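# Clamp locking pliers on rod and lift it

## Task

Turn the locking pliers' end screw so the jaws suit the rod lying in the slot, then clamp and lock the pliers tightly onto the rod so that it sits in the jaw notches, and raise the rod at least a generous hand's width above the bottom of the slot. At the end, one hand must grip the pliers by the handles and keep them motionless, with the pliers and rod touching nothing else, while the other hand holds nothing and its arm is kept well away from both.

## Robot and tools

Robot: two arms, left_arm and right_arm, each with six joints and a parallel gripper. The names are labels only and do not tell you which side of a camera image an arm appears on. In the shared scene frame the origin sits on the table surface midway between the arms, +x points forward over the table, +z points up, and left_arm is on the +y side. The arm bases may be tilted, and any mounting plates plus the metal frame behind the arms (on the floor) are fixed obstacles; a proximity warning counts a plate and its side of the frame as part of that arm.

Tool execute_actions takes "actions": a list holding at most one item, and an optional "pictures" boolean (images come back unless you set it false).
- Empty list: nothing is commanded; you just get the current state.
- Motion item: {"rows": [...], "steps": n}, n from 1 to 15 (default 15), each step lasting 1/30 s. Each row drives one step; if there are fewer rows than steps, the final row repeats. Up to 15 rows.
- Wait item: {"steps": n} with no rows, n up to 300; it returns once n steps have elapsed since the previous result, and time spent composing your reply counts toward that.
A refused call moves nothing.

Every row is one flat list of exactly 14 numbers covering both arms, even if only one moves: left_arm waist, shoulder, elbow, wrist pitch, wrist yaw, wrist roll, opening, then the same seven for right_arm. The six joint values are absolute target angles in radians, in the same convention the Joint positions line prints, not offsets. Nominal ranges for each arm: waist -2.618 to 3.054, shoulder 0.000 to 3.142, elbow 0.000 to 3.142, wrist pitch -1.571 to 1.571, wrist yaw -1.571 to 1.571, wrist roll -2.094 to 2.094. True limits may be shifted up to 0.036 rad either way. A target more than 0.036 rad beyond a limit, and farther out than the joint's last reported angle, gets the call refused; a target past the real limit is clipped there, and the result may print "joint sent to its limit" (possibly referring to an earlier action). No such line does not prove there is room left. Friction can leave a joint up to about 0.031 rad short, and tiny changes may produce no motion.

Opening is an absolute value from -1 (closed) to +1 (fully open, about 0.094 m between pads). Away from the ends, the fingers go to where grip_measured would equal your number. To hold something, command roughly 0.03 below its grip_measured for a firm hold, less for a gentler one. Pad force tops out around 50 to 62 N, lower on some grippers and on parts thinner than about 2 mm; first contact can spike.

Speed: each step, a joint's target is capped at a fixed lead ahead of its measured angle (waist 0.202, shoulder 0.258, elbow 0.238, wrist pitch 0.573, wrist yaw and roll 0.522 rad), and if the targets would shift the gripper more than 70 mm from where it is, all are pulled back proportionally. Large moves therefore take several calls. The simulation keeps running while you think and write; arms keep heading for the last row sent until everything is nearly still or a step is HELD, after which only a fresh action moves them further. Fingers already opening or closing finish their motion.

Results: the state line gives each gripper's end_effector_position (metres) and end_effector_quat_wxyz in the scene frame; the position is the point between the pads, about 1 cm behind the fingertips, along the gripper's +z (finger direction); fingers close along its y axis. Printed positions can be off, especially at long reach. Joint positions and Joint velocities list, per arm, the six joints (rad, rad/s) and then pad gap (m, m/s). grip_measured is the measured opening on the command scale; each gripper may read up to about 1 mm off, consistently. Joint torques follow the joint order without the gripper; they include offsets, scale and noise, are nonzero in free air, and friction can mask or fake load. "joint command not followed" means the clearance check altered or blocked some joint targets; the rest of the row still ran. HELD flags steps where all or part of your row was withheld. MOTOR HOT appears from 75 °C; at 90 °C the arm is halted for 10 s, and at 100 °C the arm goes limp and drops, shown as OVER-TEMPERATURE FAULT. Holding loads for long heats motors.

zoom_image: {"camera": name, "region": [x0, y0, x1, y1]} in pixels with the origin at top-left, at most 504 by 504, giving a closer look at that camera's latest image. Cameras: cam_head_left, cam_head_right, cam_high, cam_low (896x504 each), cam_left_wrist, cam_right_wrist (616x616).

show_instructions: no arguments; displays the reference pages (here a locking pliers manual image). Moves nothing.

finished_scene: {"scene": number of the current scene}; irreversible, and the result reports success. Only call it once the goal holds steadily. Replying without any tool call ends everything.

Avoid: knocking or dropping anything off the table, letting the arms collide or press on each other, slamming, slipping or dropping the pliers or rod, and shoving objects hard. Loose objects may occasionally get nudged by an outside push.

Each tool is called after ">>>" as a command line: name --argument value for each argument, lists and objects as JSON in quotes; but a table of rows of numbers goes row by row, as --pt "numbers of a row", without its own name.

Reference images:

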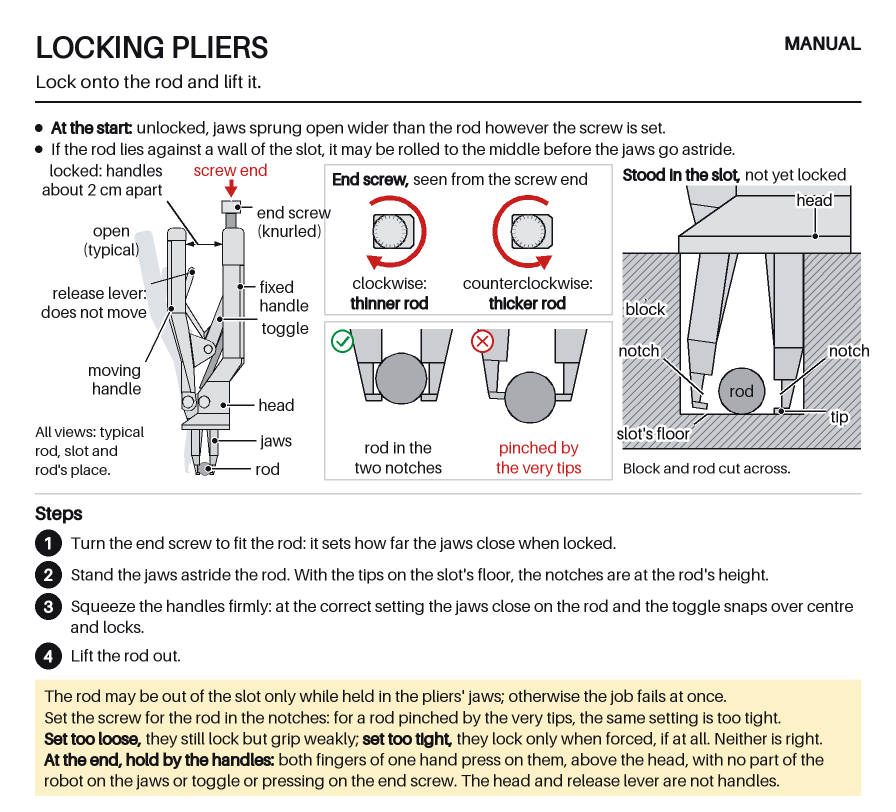

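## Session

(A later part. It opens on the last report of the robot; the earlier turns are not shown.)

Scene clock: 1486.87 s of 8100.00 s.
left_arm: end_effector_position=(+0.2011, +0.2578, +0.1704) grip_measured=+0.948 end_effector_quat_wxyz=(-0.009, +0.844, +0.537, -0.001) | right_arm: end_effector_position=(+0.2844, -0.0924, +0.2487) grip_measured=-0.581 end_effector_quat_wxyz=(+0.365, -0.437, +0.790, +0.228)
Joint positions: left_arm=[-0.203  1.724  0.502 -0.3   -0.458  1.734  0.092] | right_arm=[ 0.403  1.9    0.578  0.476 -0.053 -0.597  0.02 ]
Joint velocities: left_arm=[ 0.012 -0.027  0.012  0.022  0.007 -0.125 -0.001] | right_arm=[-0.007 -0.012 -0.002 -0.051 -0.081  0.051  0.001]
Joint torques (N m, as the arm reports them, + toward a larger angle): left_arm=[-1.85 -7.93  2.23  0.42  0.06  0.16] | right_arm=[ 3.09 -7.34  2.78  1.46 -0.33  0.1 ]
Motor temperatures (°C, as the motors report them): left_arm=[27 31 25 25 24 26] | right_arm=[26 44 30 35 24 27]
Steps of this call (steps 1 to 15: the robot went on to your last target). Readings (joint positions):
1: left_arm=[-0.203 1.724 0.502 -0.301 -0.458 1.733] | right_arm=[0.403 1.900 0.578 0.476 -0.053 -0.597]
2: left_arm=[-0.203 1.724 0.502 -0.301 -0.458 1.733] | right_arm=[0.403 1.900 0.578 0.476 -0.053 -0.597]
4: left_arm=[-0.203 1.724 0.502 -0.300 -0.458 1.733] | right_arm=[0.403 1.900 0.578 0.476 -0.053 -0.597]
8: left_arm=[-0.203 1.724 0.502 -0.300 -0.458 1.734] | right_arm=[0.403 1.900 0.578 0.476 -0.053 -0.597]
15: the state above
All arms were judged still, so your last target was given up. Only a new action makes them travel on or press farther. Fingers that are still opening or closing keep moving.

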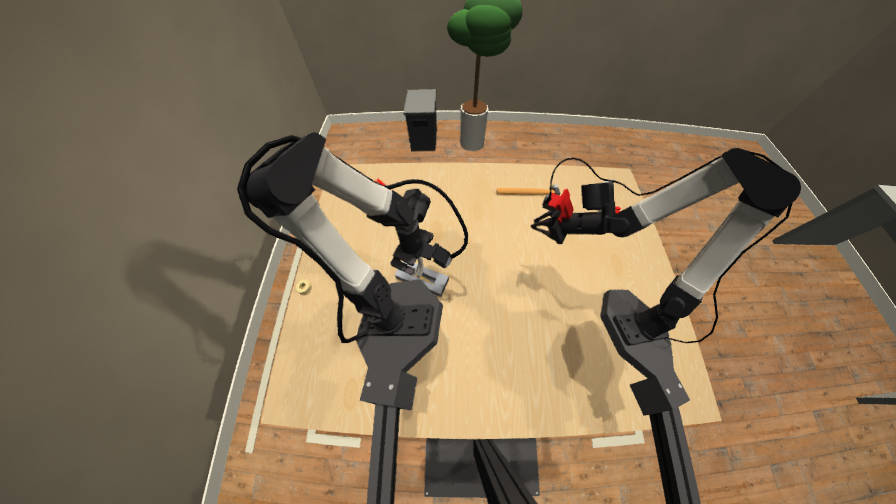

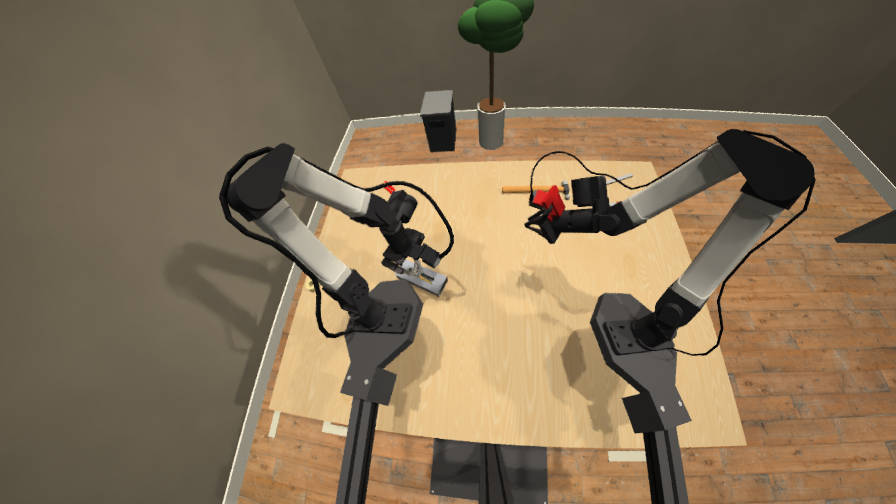

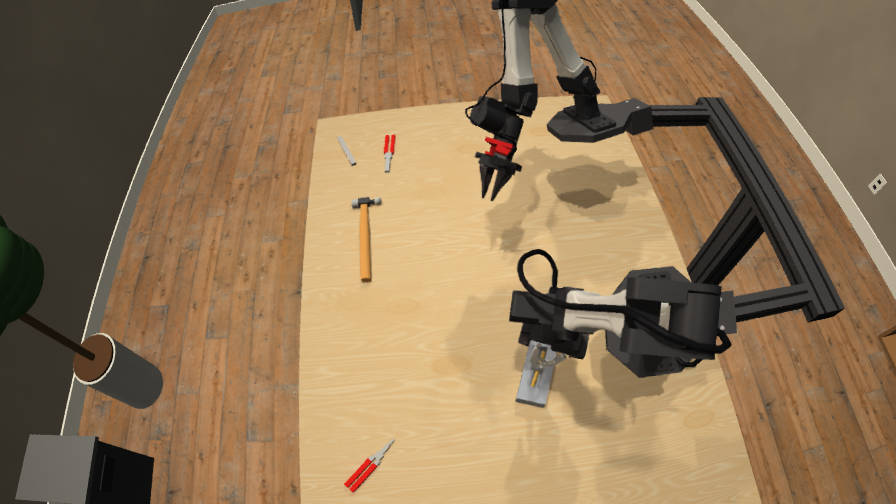

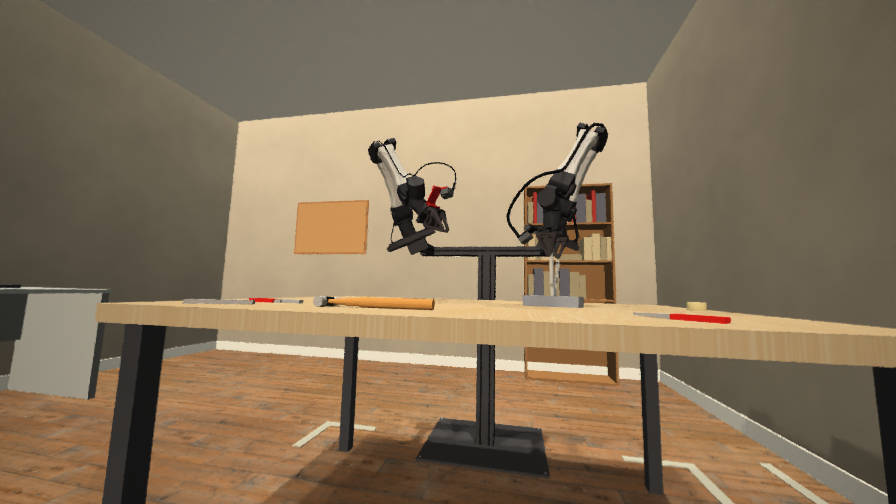

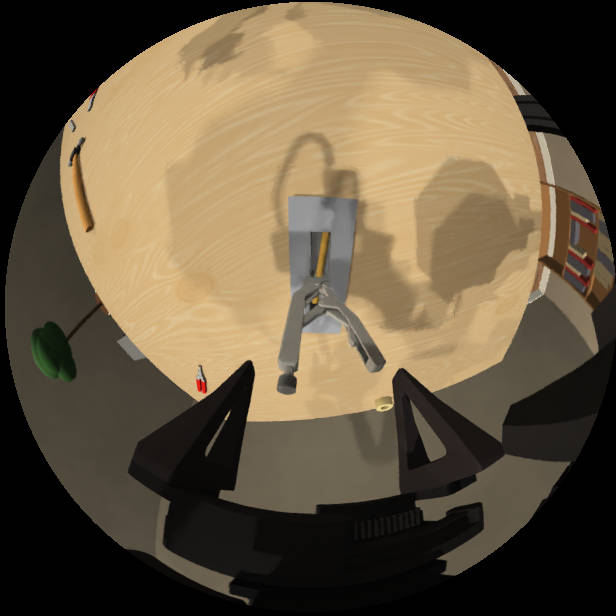

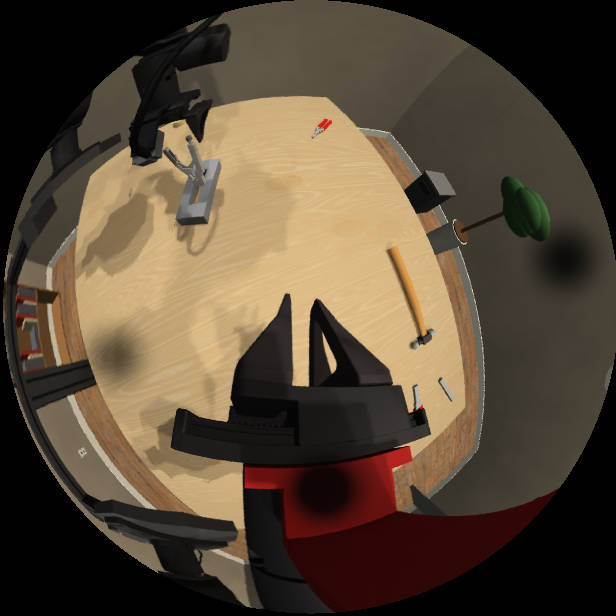

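>>> execute_actions --actions '[{"rows":[[-0.188,1.74,0.485,-0.275,-0.46,1.75,0.95,0.4,1.895,0.55,0.455,-0.05,-0.6,-0.58],[-0.183,1.751,0.483,-0.261,-0.46,1.755,0.95,0.4,1.895,0.55,0.455,-0.05,-0.6,-0.58],[-0.178,1.762,0.481,-0.248,-0.46,1.76,0.95,0.4,1.895,0.55,0.455,-0.05,-0.6,-0.58],[-0.173,1.773,0.478,-0.235,-0.46,1.765,0.95,0.4,1.895,0.55,0.455,-0.05,-0.6,-0.58],[-0.168,1.785,0.476,-0.222,-0.46,1.77,0.95,0.4,1.895,0.55,0.455,-0.05,-0.6,-0.58],[-0.163,1.796,0.473,-0.209,-0.46,1.775,0.95,0.4,1.895,0.55,0.455,-0.05,-0.6,-0.58],[-0.158,1.808,0.471,-0.196,-0.46,1.78,0.95,0.4,1.895,0.55,0.455,-0.05,-0.6,-0.58],[-0.153,1.819,0.468,-0.183,-0.46,1.79,0.95,0.4,1.895,0.55,0.455,-0.05,-0.6,-0.58],[-0.148,1.831,0.466,-0.17,-0.46,1.8,0.95,0.4,1.895,0.55,0.455,-0.05,-0.6,-0.58],[-0.143,1.842,0.463,-0.158,-0.46,1.81,0.95,0.4,1.895,0.55,0.455,-0.05,-0.6,-0.58],[-0.138,1.854,0.461,-0.15,-0.46,1.82,0.95,0.4,1.895,0.55,0.455,-0.05,-0.6,-0.58]],"steps":15}]' --pictures false

>>> execute_actions --actions '[{"rows":[[-0.138,1.854,0.461,-0.15,-0.46,1.82,0.85,0.4,1.895,0.55,0.455,-0.05,-0.6,-0.58],[-0.138,1.854,0.461,-0.15,-0.46,1.82,0.75,0.4,1.895,0.55,0.455,-0.05,-0.6,-0.58],[-0.138,1.854,0.461,-0.15,-0.46,1.82,0.65,0.4,1.895,0.55,0.455,-0.05,-0.6,-0.58],[-0.138,1.854,0.461,-0.15,-0.46,1.82,0.6,0.4,1.895,0.55,0.455,-0.05,-0.6,-0.58]],"steps":12}]'

Scene clock: 1502.53 s of 8100.00 s.
left_arm: end_effector_position=(+0.1887, +0.2605, +0.1447) grip_measured=+0.948 end_effector_quat_wxyz=(-0.026, +0.852, +0.523, -0.016) | right_arm: end_effector_position=(+0.2844, -0.0924, +0.2487) grip_measured=-0.581 end_effector_quat_wxyz=(+0.365, -0.437, +0.790, +0.228)
Joint positions: left_arm=[-0.151  1.84   0.477 -0.185 -0.458  1.801  0.092] | right_arm=[ 0.403  1.9    0.578  0.476 -0.053 -0.597  0.02 ]
Joint velocities: left_arm=[-0.002 -0.012 -0.012  0.037  0.022  0.095  0.001] | right_arm=[ 0.002  0.002  0.002  0.066 -0.066  0.022 -0.   ]
Joint torques (N m, as the arm reports them, + toward a larger angle): left_arm=[-1.99 -5.87  1.2   0.4   0.06  0.13] | right_arm=[ 3.02 -7.36  2.73  1.5  -0.32  0.03]
Motor temperatures (°C, as the motors report them): left_arm=[26 31 25 25 24 26] | right_arm=[26 44 30 35 24 27]
Steps of this call (steps 1 to 455: nothing new was sent; steps 456 to 470: all 15 steps of this action). Readings (joint positions):
456: left_arm=[-0.203 1.724 0.502 -0.298 -0.458 1.735] | right_arm=[0.403 1.900 0.578 0.476 -0.053 -0.597]
457: left_arm=[-0.202 1.725 0.502 -0.295 -0.458 1.738] | right_arm=[0.403 1.900 0.578 0.476 -0.053 -0.597]
459: left_arm=[-0.196 1.737 0.502 -0.280 -0.458 1.744] | right_arm=[0.403 1.900 0.578 0.476 -0.053 -0.597]
463: left_arm=[-0.175 1.782 0.498 -0.237 -0.458 1.761] | right_arm=[0.403 1.900 0.578 0.476 -0.053 -0.597]
470: the state above

Scene clock: 1502.93 s of 8100.00 s.
left_arm: end_effector_position=(+0.1940, +0.2592, +0.1444) grip_measured=+0.602 end_effector_quat_wxyz=(-0.018, +0.853, +0.522, -0.009) | right_arm: end_effector_position=(+0.2844, -0.0924, +0.2487) grip_measured=-0.581 end_effector_quat_wxyz=(+0.365, -0.437, +0.790, +0.228)
Joint positions: left_arm=[-0.151  1.841  0.477 -0.16  -0.458  1.813  0.075] | right_arm=[ 0.403  1.9    0.578  0.476 -0.053 -0.597  0.02 ]
Joint velocities: left_arm=[-0.027 -0.022 -0.017 -0.022  0.007  0.007 -0.   ] | right_arm=[ 0.002 -0.002 -0.012  0.022  0.037 -0.051 -0.001]
Joint torques (N m, as the arm reports them, + toward a larger angle): left_arm=[-1.98 -5.75  1.26  0.32  0.06  0.14] | right_arm=[ 2.95 -7.32  2.73  1.47 -0.32  0.05]
Motor temperatures (°C, as the motors report them): left_arm=[26 31 25 25 24 26] | right_arm=[26 44 30 35 24 27]
Steps of this call (steps 1 to 12: all 12 steps of this action). Readings (joint positions):
1: left_arm=[-0.151 1.841 0.477 -0.182 -0.458 1.804] | right_arm=[0.403 1.900 0.578 0.476 -0.053 -0.597]
2: left_arm=[-0.151 1.841 0.477 -0.178 -0.458 1.806] | right_arm=[0.403 1.900 0.578 0.476 -0.053 -0.597]
4: left_arm=[-0.151 1.841 0.477 -0.170 -0.458 1.809] | right_arm=[0.403 1.900 0.578 0.476 -0.053 -0.597]
8: left_arm=[-0.151 1.841 0.477 -0.163 -0.458 1.812] | right_arm=[0.403 1.900 0.578 0.476 -0.053 -0.597]
12: the state above

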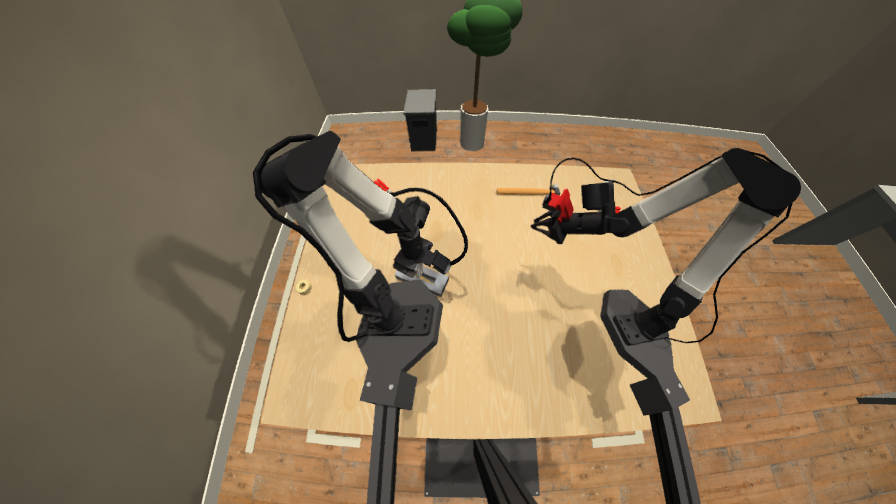

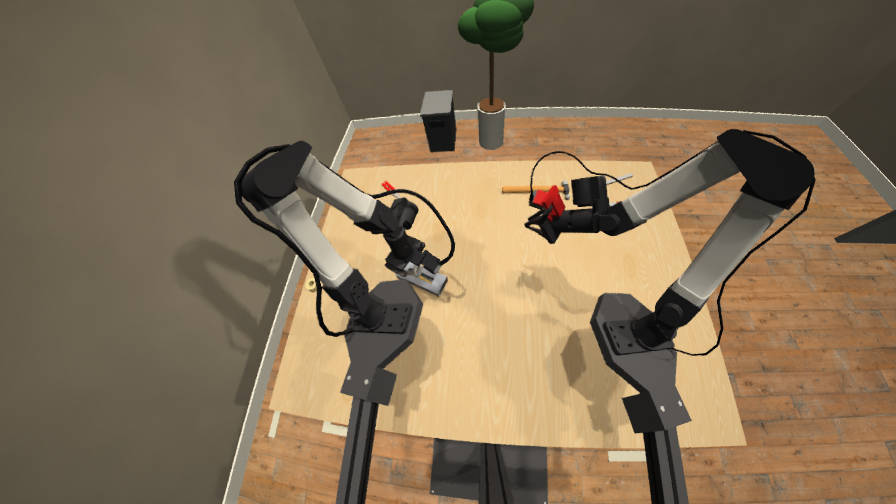

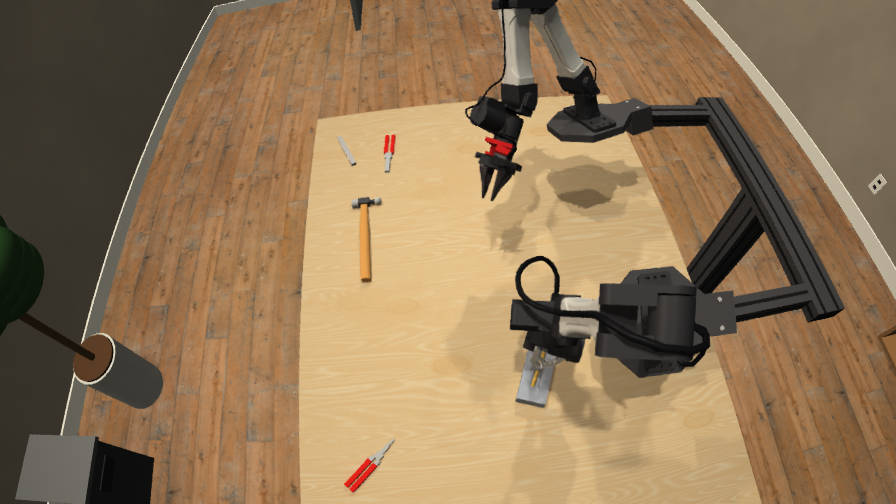

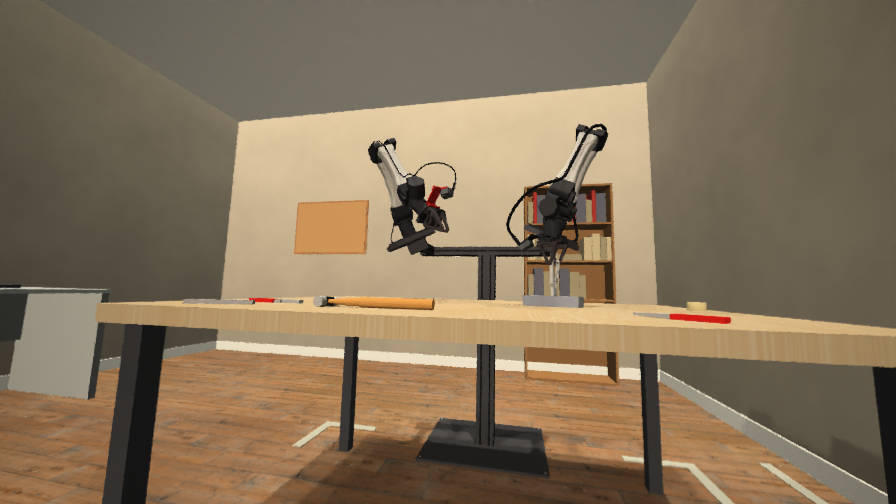

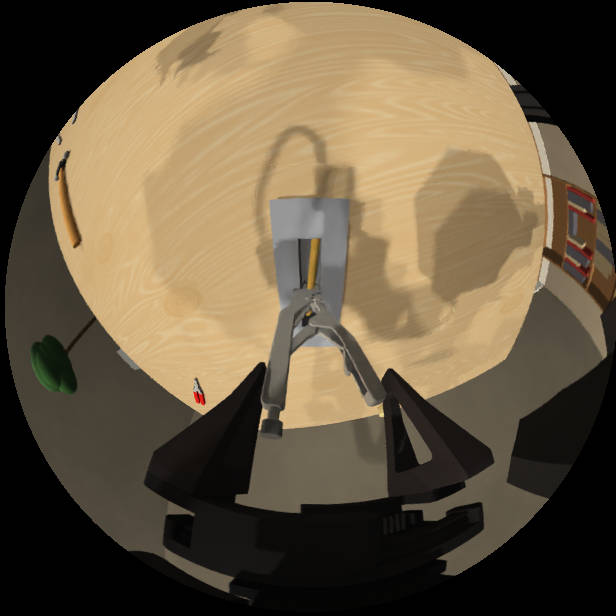

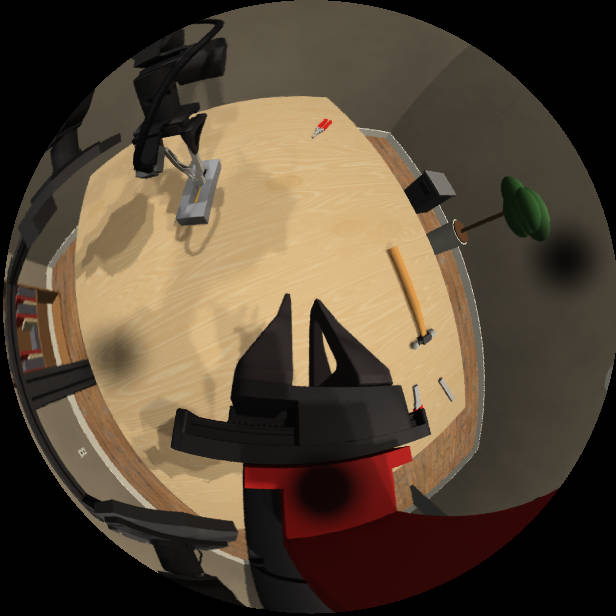

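>>> execute_actions --actions '[{"rows":[[-0.138,1.854,0.461,-0.14,-0.46,1.82,0.57,0.4,1.895,0.55,0.455,-0.05,-0.6,-0.58],[-0.138,1.854,0.461,-0.136,-0.46,1.82,0.54,0.4,1.895,0.55,0.455,-0.05,-0.6,-0.58],[-0.138,1.854,0.461,-0.132,-0.46,1.82,0.51,0.4,1.895,0.55,0.455,-0.05,-0.6,-0.58],[-0.138,1.854,0.461,-0.129,-0.46,1.82,0.48,0.4,1.895,0.55,0.455,-0.05,-0.6,-0.58],[-0.138,1.854,0.461,-0.126,-0.46,1.82,0.45,0.4,1.895,0.55,0.455,-0.05,-0.6,-0.58],[-0.138,1.854,0.461,-0.123,-0.46,1.82,0.42,0.4,1.895,0.55,0.455,-0.05,-0.6,-0.58],[-0.138,1.854,0.461,-0.12,-0.46,1.82,0.39,0.4,1.895,0.55,0.455,-0.05,-0.6,-0.58],[-0.138,1.854,0.461,-0.117,-0.46,1.82,0.36,0.4,1.895,0.55,0.455,-0.05,-0.6,-0.58],[-0.138,1.854,0.461,-0.114,-0.46,1.82,0.33,0.4,1.895,0.55,0.455,-0.05,-0.6,-0.58],[-0.138,1.854,0.461,-0.111,-0.46,1.82,0.3,0.4,1.895,0.55,0.455,-0.05,-0.6,-0.58],[-0.138,1.854,0.461,-0.11,-0.46,1.82,0.27,0.4,1.895,0.55,0.455,-0.05,-0.6,-0.58],[-0.138,1.854,0.461,-0.11,-0.46,1.82,0.24,0.4,1.895,0.55,0.455,-0.05,-0.6,-0.58]],"steps":15}]' --pictures false

>>> execute_actions --actions '[{"rows":[[-0.138,1.854,0.461,-0.105,-0.46,1.82,0.22,0.4,1.895,0.55,0.455,-0.05,-0.6,-0.58],[-0.138,1.854,0.461,-0.105,-0.46,1.82,0.2,0.4,1.895,0.55,0.455,-0.05,-0.6,-0.58]],"steps":6}]' --pictures false

>>> execute_actions --actions '[{"rows":[[-0.138,1.854,0.461,-0.1,-0.46,1.82,0.18,0.4,1.895,0.55,0.455,-0.05,-0.6,-0.58],[-0.138,1.854,0.461,-0.1,-0.46,1.82,0.16,0.4,1.895,0.55,0.455,-0.05,-0.6,-0.58]],"steps":6}]' --pictures false

>>> execute_actions --actions '[{"rows":[[-0.138,1.854,0.461,-0.096,-0.46,1.82,0.14,0.4,1.895,0.55,0.455,-0.05,-0.6,-0.58],[-0.138,1.854,0.461,-0.096,-0.46,1.82,0.12,0.4,1.895,0.55,0.455,-0.05,-0.6,-0.58]],"steps":6}]'

>>> zoom_image --camera "cam_left_wrist" --region '[250,220,410,380]'

Scene clock: 1528.23 s of 8100.00 s.
left_arm: end_effector_position=(+0.1960, +0.2598, +0.1452) grip_measured=+0.389 end_effector_quat_wxyz=(-0.017, +0.854, +0.520, -0.005) | right_arm: end_effector_position=(+0.2844, -0.0924, +0.2487) grip_measured=-0.581 end_effector_quat_wxyz=(+0.365, -0.437, +0.790, +0.228)
Joint positions: left_arm=[-0.152  1.836  0.477 -0.157 -0.462  1.82   0.065] | right_arm=[ 0.403  1.9    0.578  0.476 -0.053 -0.597  0.02 ]
Joint velocities: left_arm=[-0.012 -0.007 -0.007  0.037 -0.037  0.051  0.   ] | right_arm=[ 0.007 -0.027 -0.002 -0.081 -0.022  0.051 -0.001]
Joint torques (N m, as the arm reports them, + toward a larger angle): left_arm=[-1.88 -5.28  1.29  0.76  0.11  0.1 ] | right_arm=[ 2.78 -7.47  2.87  1.49 -0.26  0.03]
Motor temperatures (°C, as the motors report them): left_arm=[26 31 25 25 24 26] | right_arm=[26 44 30 35 24 27]
Steps of this call (steps 1 to 15: the robot went on to your last target; steps 16 to 744: nothing new was sent; steps 745 to 759: all 15 steps of this action). Readings (joint positions):
745: left_arm=[-0.151 1.841 0.477 -0.158 -0.458 1.814] | right_arm=[0.403 1.900 0.578 0.476 -0.053 -0.597]
746: left_arm=[-0.151 1.841 0.477 -0.156 -0.458 1.814] | right_arm=[0.403 1.900 0.578 0.476 -0.053 -0.597]
748: left_arm=[-0.151 1.841 0.477 -0.155 -0.458 1.814] | right_arm=[0.403 1.900 0.578 0.476 -0.053 -0.597]
752: left_arm=[-0.152 1.836 0.477 -0.157 -0.462 1.818] | right_arm=[0.403 1.900 0.578 0.476 -0.053 -0.597]
759: the state above

Scene clock: 1528.43 s of 8100.00 s.
left_arm: end_effector_position=(+0.1960, +0.2598, +0.1452) grip_measured=+0.389 end_effector_quat_wxyz=(-0.017, +0.854, +0.520, -0.005) | right_arm: end_effector_position=(+0.2844, -0.0924, +0.2487) grip_measured=-0.581 end_effector_quat_wxyz=(+0.365, -0.437, +0.790, +0.228)
Joint positions: left_arm=[-0.152  1.836  0.477 -0.157 -0.462  1.82   0.065] | right_arm=[ 0.403  1.9    0.578  0.476 -0.053 -0.597  0.02 ]
Joint velocities: left_arm=[-0.022  0.002 -0.012  0.095 -0.007  0.037 -0.001] | right_arm=[-0.007 -0.017  0.007  0.007 -0.066  0.022  0.001]
Joint torques (N m, as the arm reports them, + toward a larger angle): left_arm=[-1.92 -5.29  1.32  0.81  0.1   0.1 ] | right_arm=[ 2.9  -7.38  2.81  1.47 -0.3   0.04]
Motor temperatures (°C, as the motors report them): left_arm=[26 31 25 25 24 26] | right_arm=[26 44 30 35 24 27]
Steps of this call (steps 1 to 6: all 6 steps of this action). Readings (joint positions):
1: left_arm=[-0.152 1.836 0.477 -0.157 -0.462 1.820] | right_arm=[0.403 1.900 0.578 0.476 -0.053 -0.597]
2: left_arm=[-0.152 1.836 0.477 -0.157 -0.462 1.820] | right_arm=[0.403 1.900 0.578 0.476 -0.053 -0.597]
4: left_arm=[-0.152 1.836 0.477 -0.157 -0.462 1.820] | right_arm=[0.403 1.900 0.578 0.476 -0.053 -0.597]
6: the state above

Scene clock: 1528.63 s of 8100.00 s.
left_arm: end_effector_position=(+0.1960, +0.2598, +0.1452) grip_measured=+0.389 end_effector_quat_wxyz=(-0.017, +0.854, +0.520, -0.005) | right_arm: end_effector_position=(+0.2844, -0.0924, +0.2487) grip_measured=-0.581 end_effector_quat_wxyz=(+0.365, -0.437, +0.790, +0.228)
Joint positions: left_arm=[-0.152  1.836  0.477 -0.157 -0.462  1.82   0.065] | right_arm=[ 0.403  1.9    0.578  0.476 -0.053 -0.597  0.02 ]
Joint velocities: left_arm=[-0.002  0.002 -0.007 -0.095 -0.051  0.066 -0.   ] | right_arm=[ 0.002  0.002 -0.022  0.007 -0.022  0.022 -0.001]
Joint torques (N m, as the arm reports them, + toward a larger angle): left_arm=[-1.92 -5.31  1.35  0.87  0.11  0.1 ] | right_arm=[ 3.02 -7.27  2.5   1.46 -0.31  0.03]
Motor temperatures (°C, as the motors report them): left_arm=[26 31 25 25 24 26] | right_arm=[26 44 30 35 24 27]
Steps of this call (steps 1 to 6: all 6 steps of this action). Readings (joint positions):
1: left_arm=[-0.152 1.836 0.477 -0.157 -0.462 1.820] | right_arm=[0.403 1.900 0.578 0.476 -0.053 -0.597]
2: left_arm=[-0.152 1.836 0.477 -0.157 -0.462 1.820] | right_arm=[0.403 1.900 0.578 0.476 -0.053 -0.597]
4: left_arm=[-0.152 1.836 0.477 -0.157 -0.462 1.820] | right_arm=[0.403 1.900 0.578 0.476 -0.053 -0.597]
6: the state above

Scene clock: 1528.83 s of 8100.00 s.
left_arm: end_effector_position=(+0.1960, +0.2598, +0.1452) grip_measured=+0.389 end_effector_quat_wxyz=(-0.017, +0.854, +0.520, -0.005) | right_arm: end_effector_position=(+0.2844, -0.0924, +0.2487) grip_measured=-0.581 end_effector_quat_wxyz=(+0.365, -0.437, +0.790, +0.228)
Joint positions: left_arm=[-0.152  1.836  0.477 -0.157 -0.462  1.82   0.065] | right_arm=[ 0.403  1.9    0.578  0.476 -0.053 -0.597  0.02 ]
Joint velocities: left_arm=[-0.007 -0.012 -0.002 -0.022 -0.007 -0.037  0.001] | right_arm=[ 0.002 -0.002 -0.002 -0.022  0.022  0.051  0.   ]
Joint torques (N m, as the arm reports them, + toward a larger angle): left_arm=[-1.93 -5.3   1.33  0.91  0.1   0.1 ] | right_arm=[ 3.03 -7.4   2.78  1.47 -0.33  0.02]
Motor temperatures (°C, as the motors report them): left_arm=[26 31 25 25 24 26] | right_arm=[26 44 30 35 24 27]
Steps of this call (steps 1 to 6: all 6 steps of this action). Readings (joint positions):
1: left_arm=[-0.152 1.836 0.477 -0.157 -0.462 1.820] | right_arm=[0.403 1.900 0.578 0.476 -0.053 -0.597]
2: left_arm=[-0.152 1.836 0.477 -0.157 -0.462 1.820] | right_arm=[0.403 1.900 0.578 0.476 -0.053 -0.597]
4: left_arm=[-0.152 1.836 0.477 -0.157 -0.462 1.820] | right_arm=[0.403 1.900 0.578 0.476 -0.053 -0.597]
6: the state above

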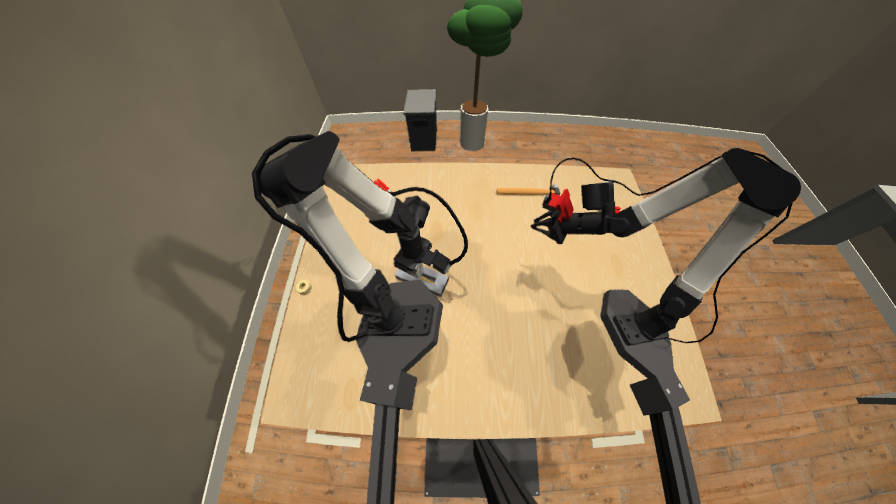

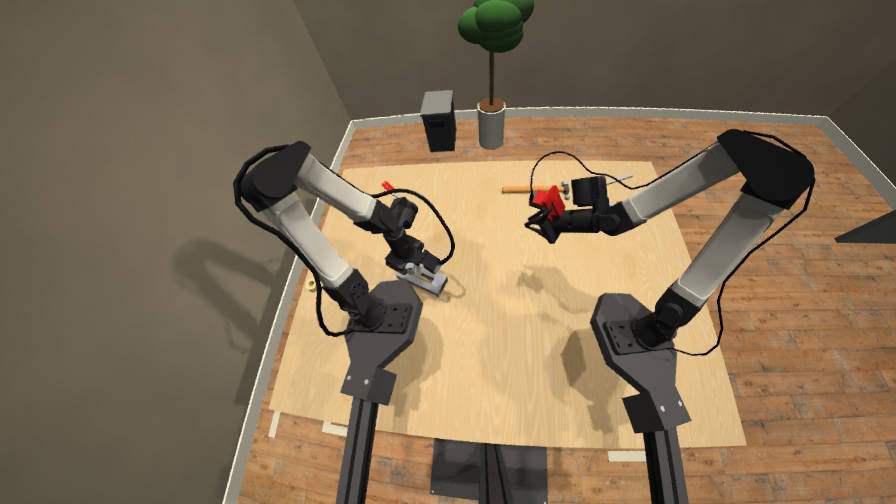

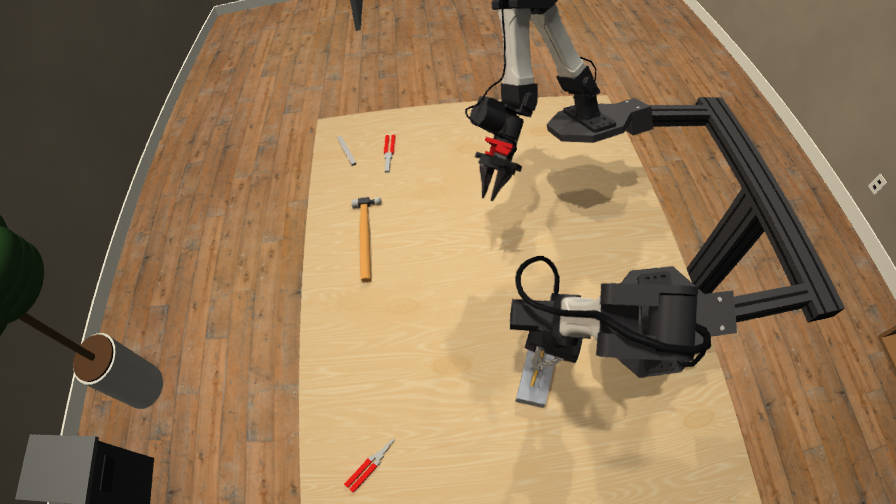

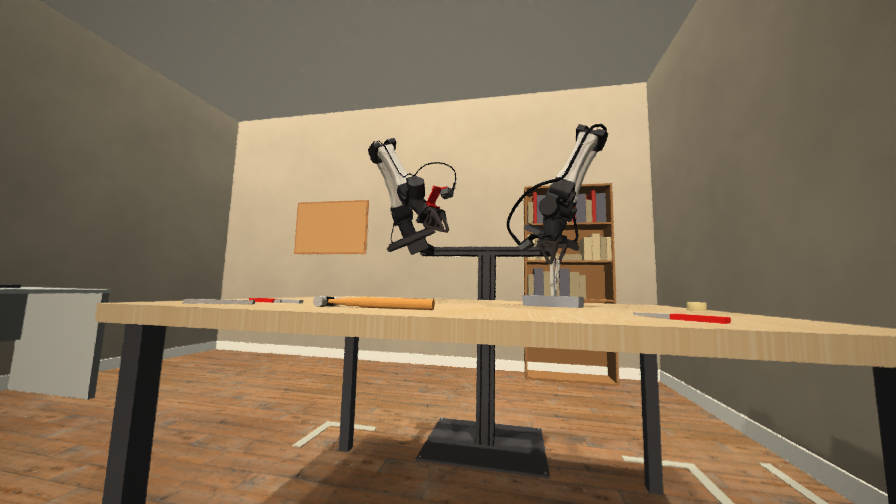

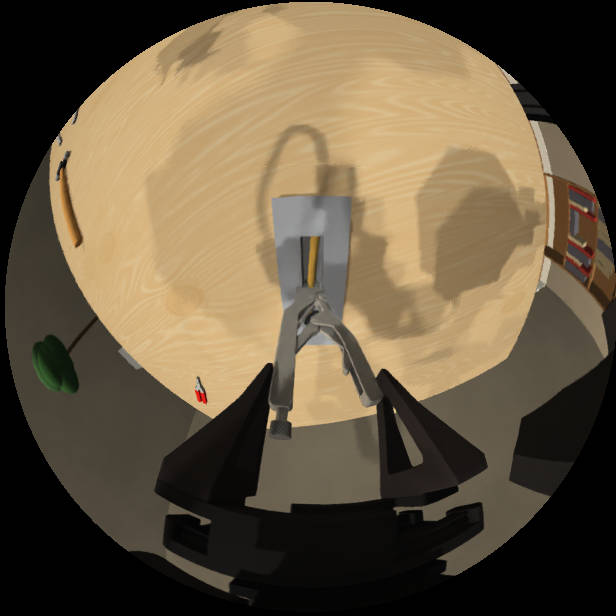

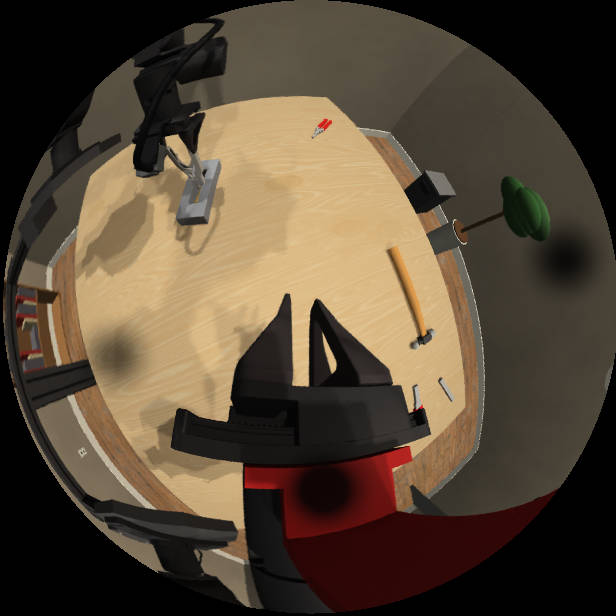

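Region (250, 220, 410, 380) of cam_left_wrist's 616x616 image, scaled by 3.150, with more detail than that image has.

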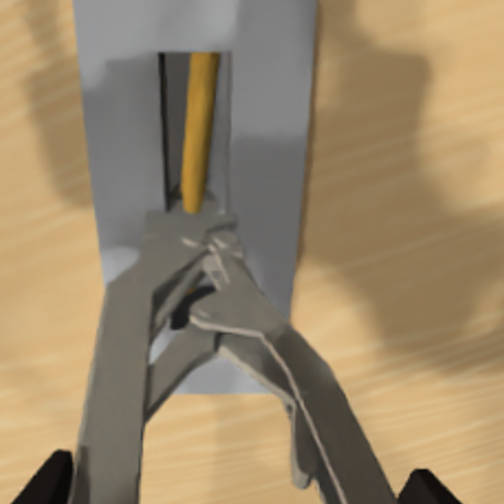

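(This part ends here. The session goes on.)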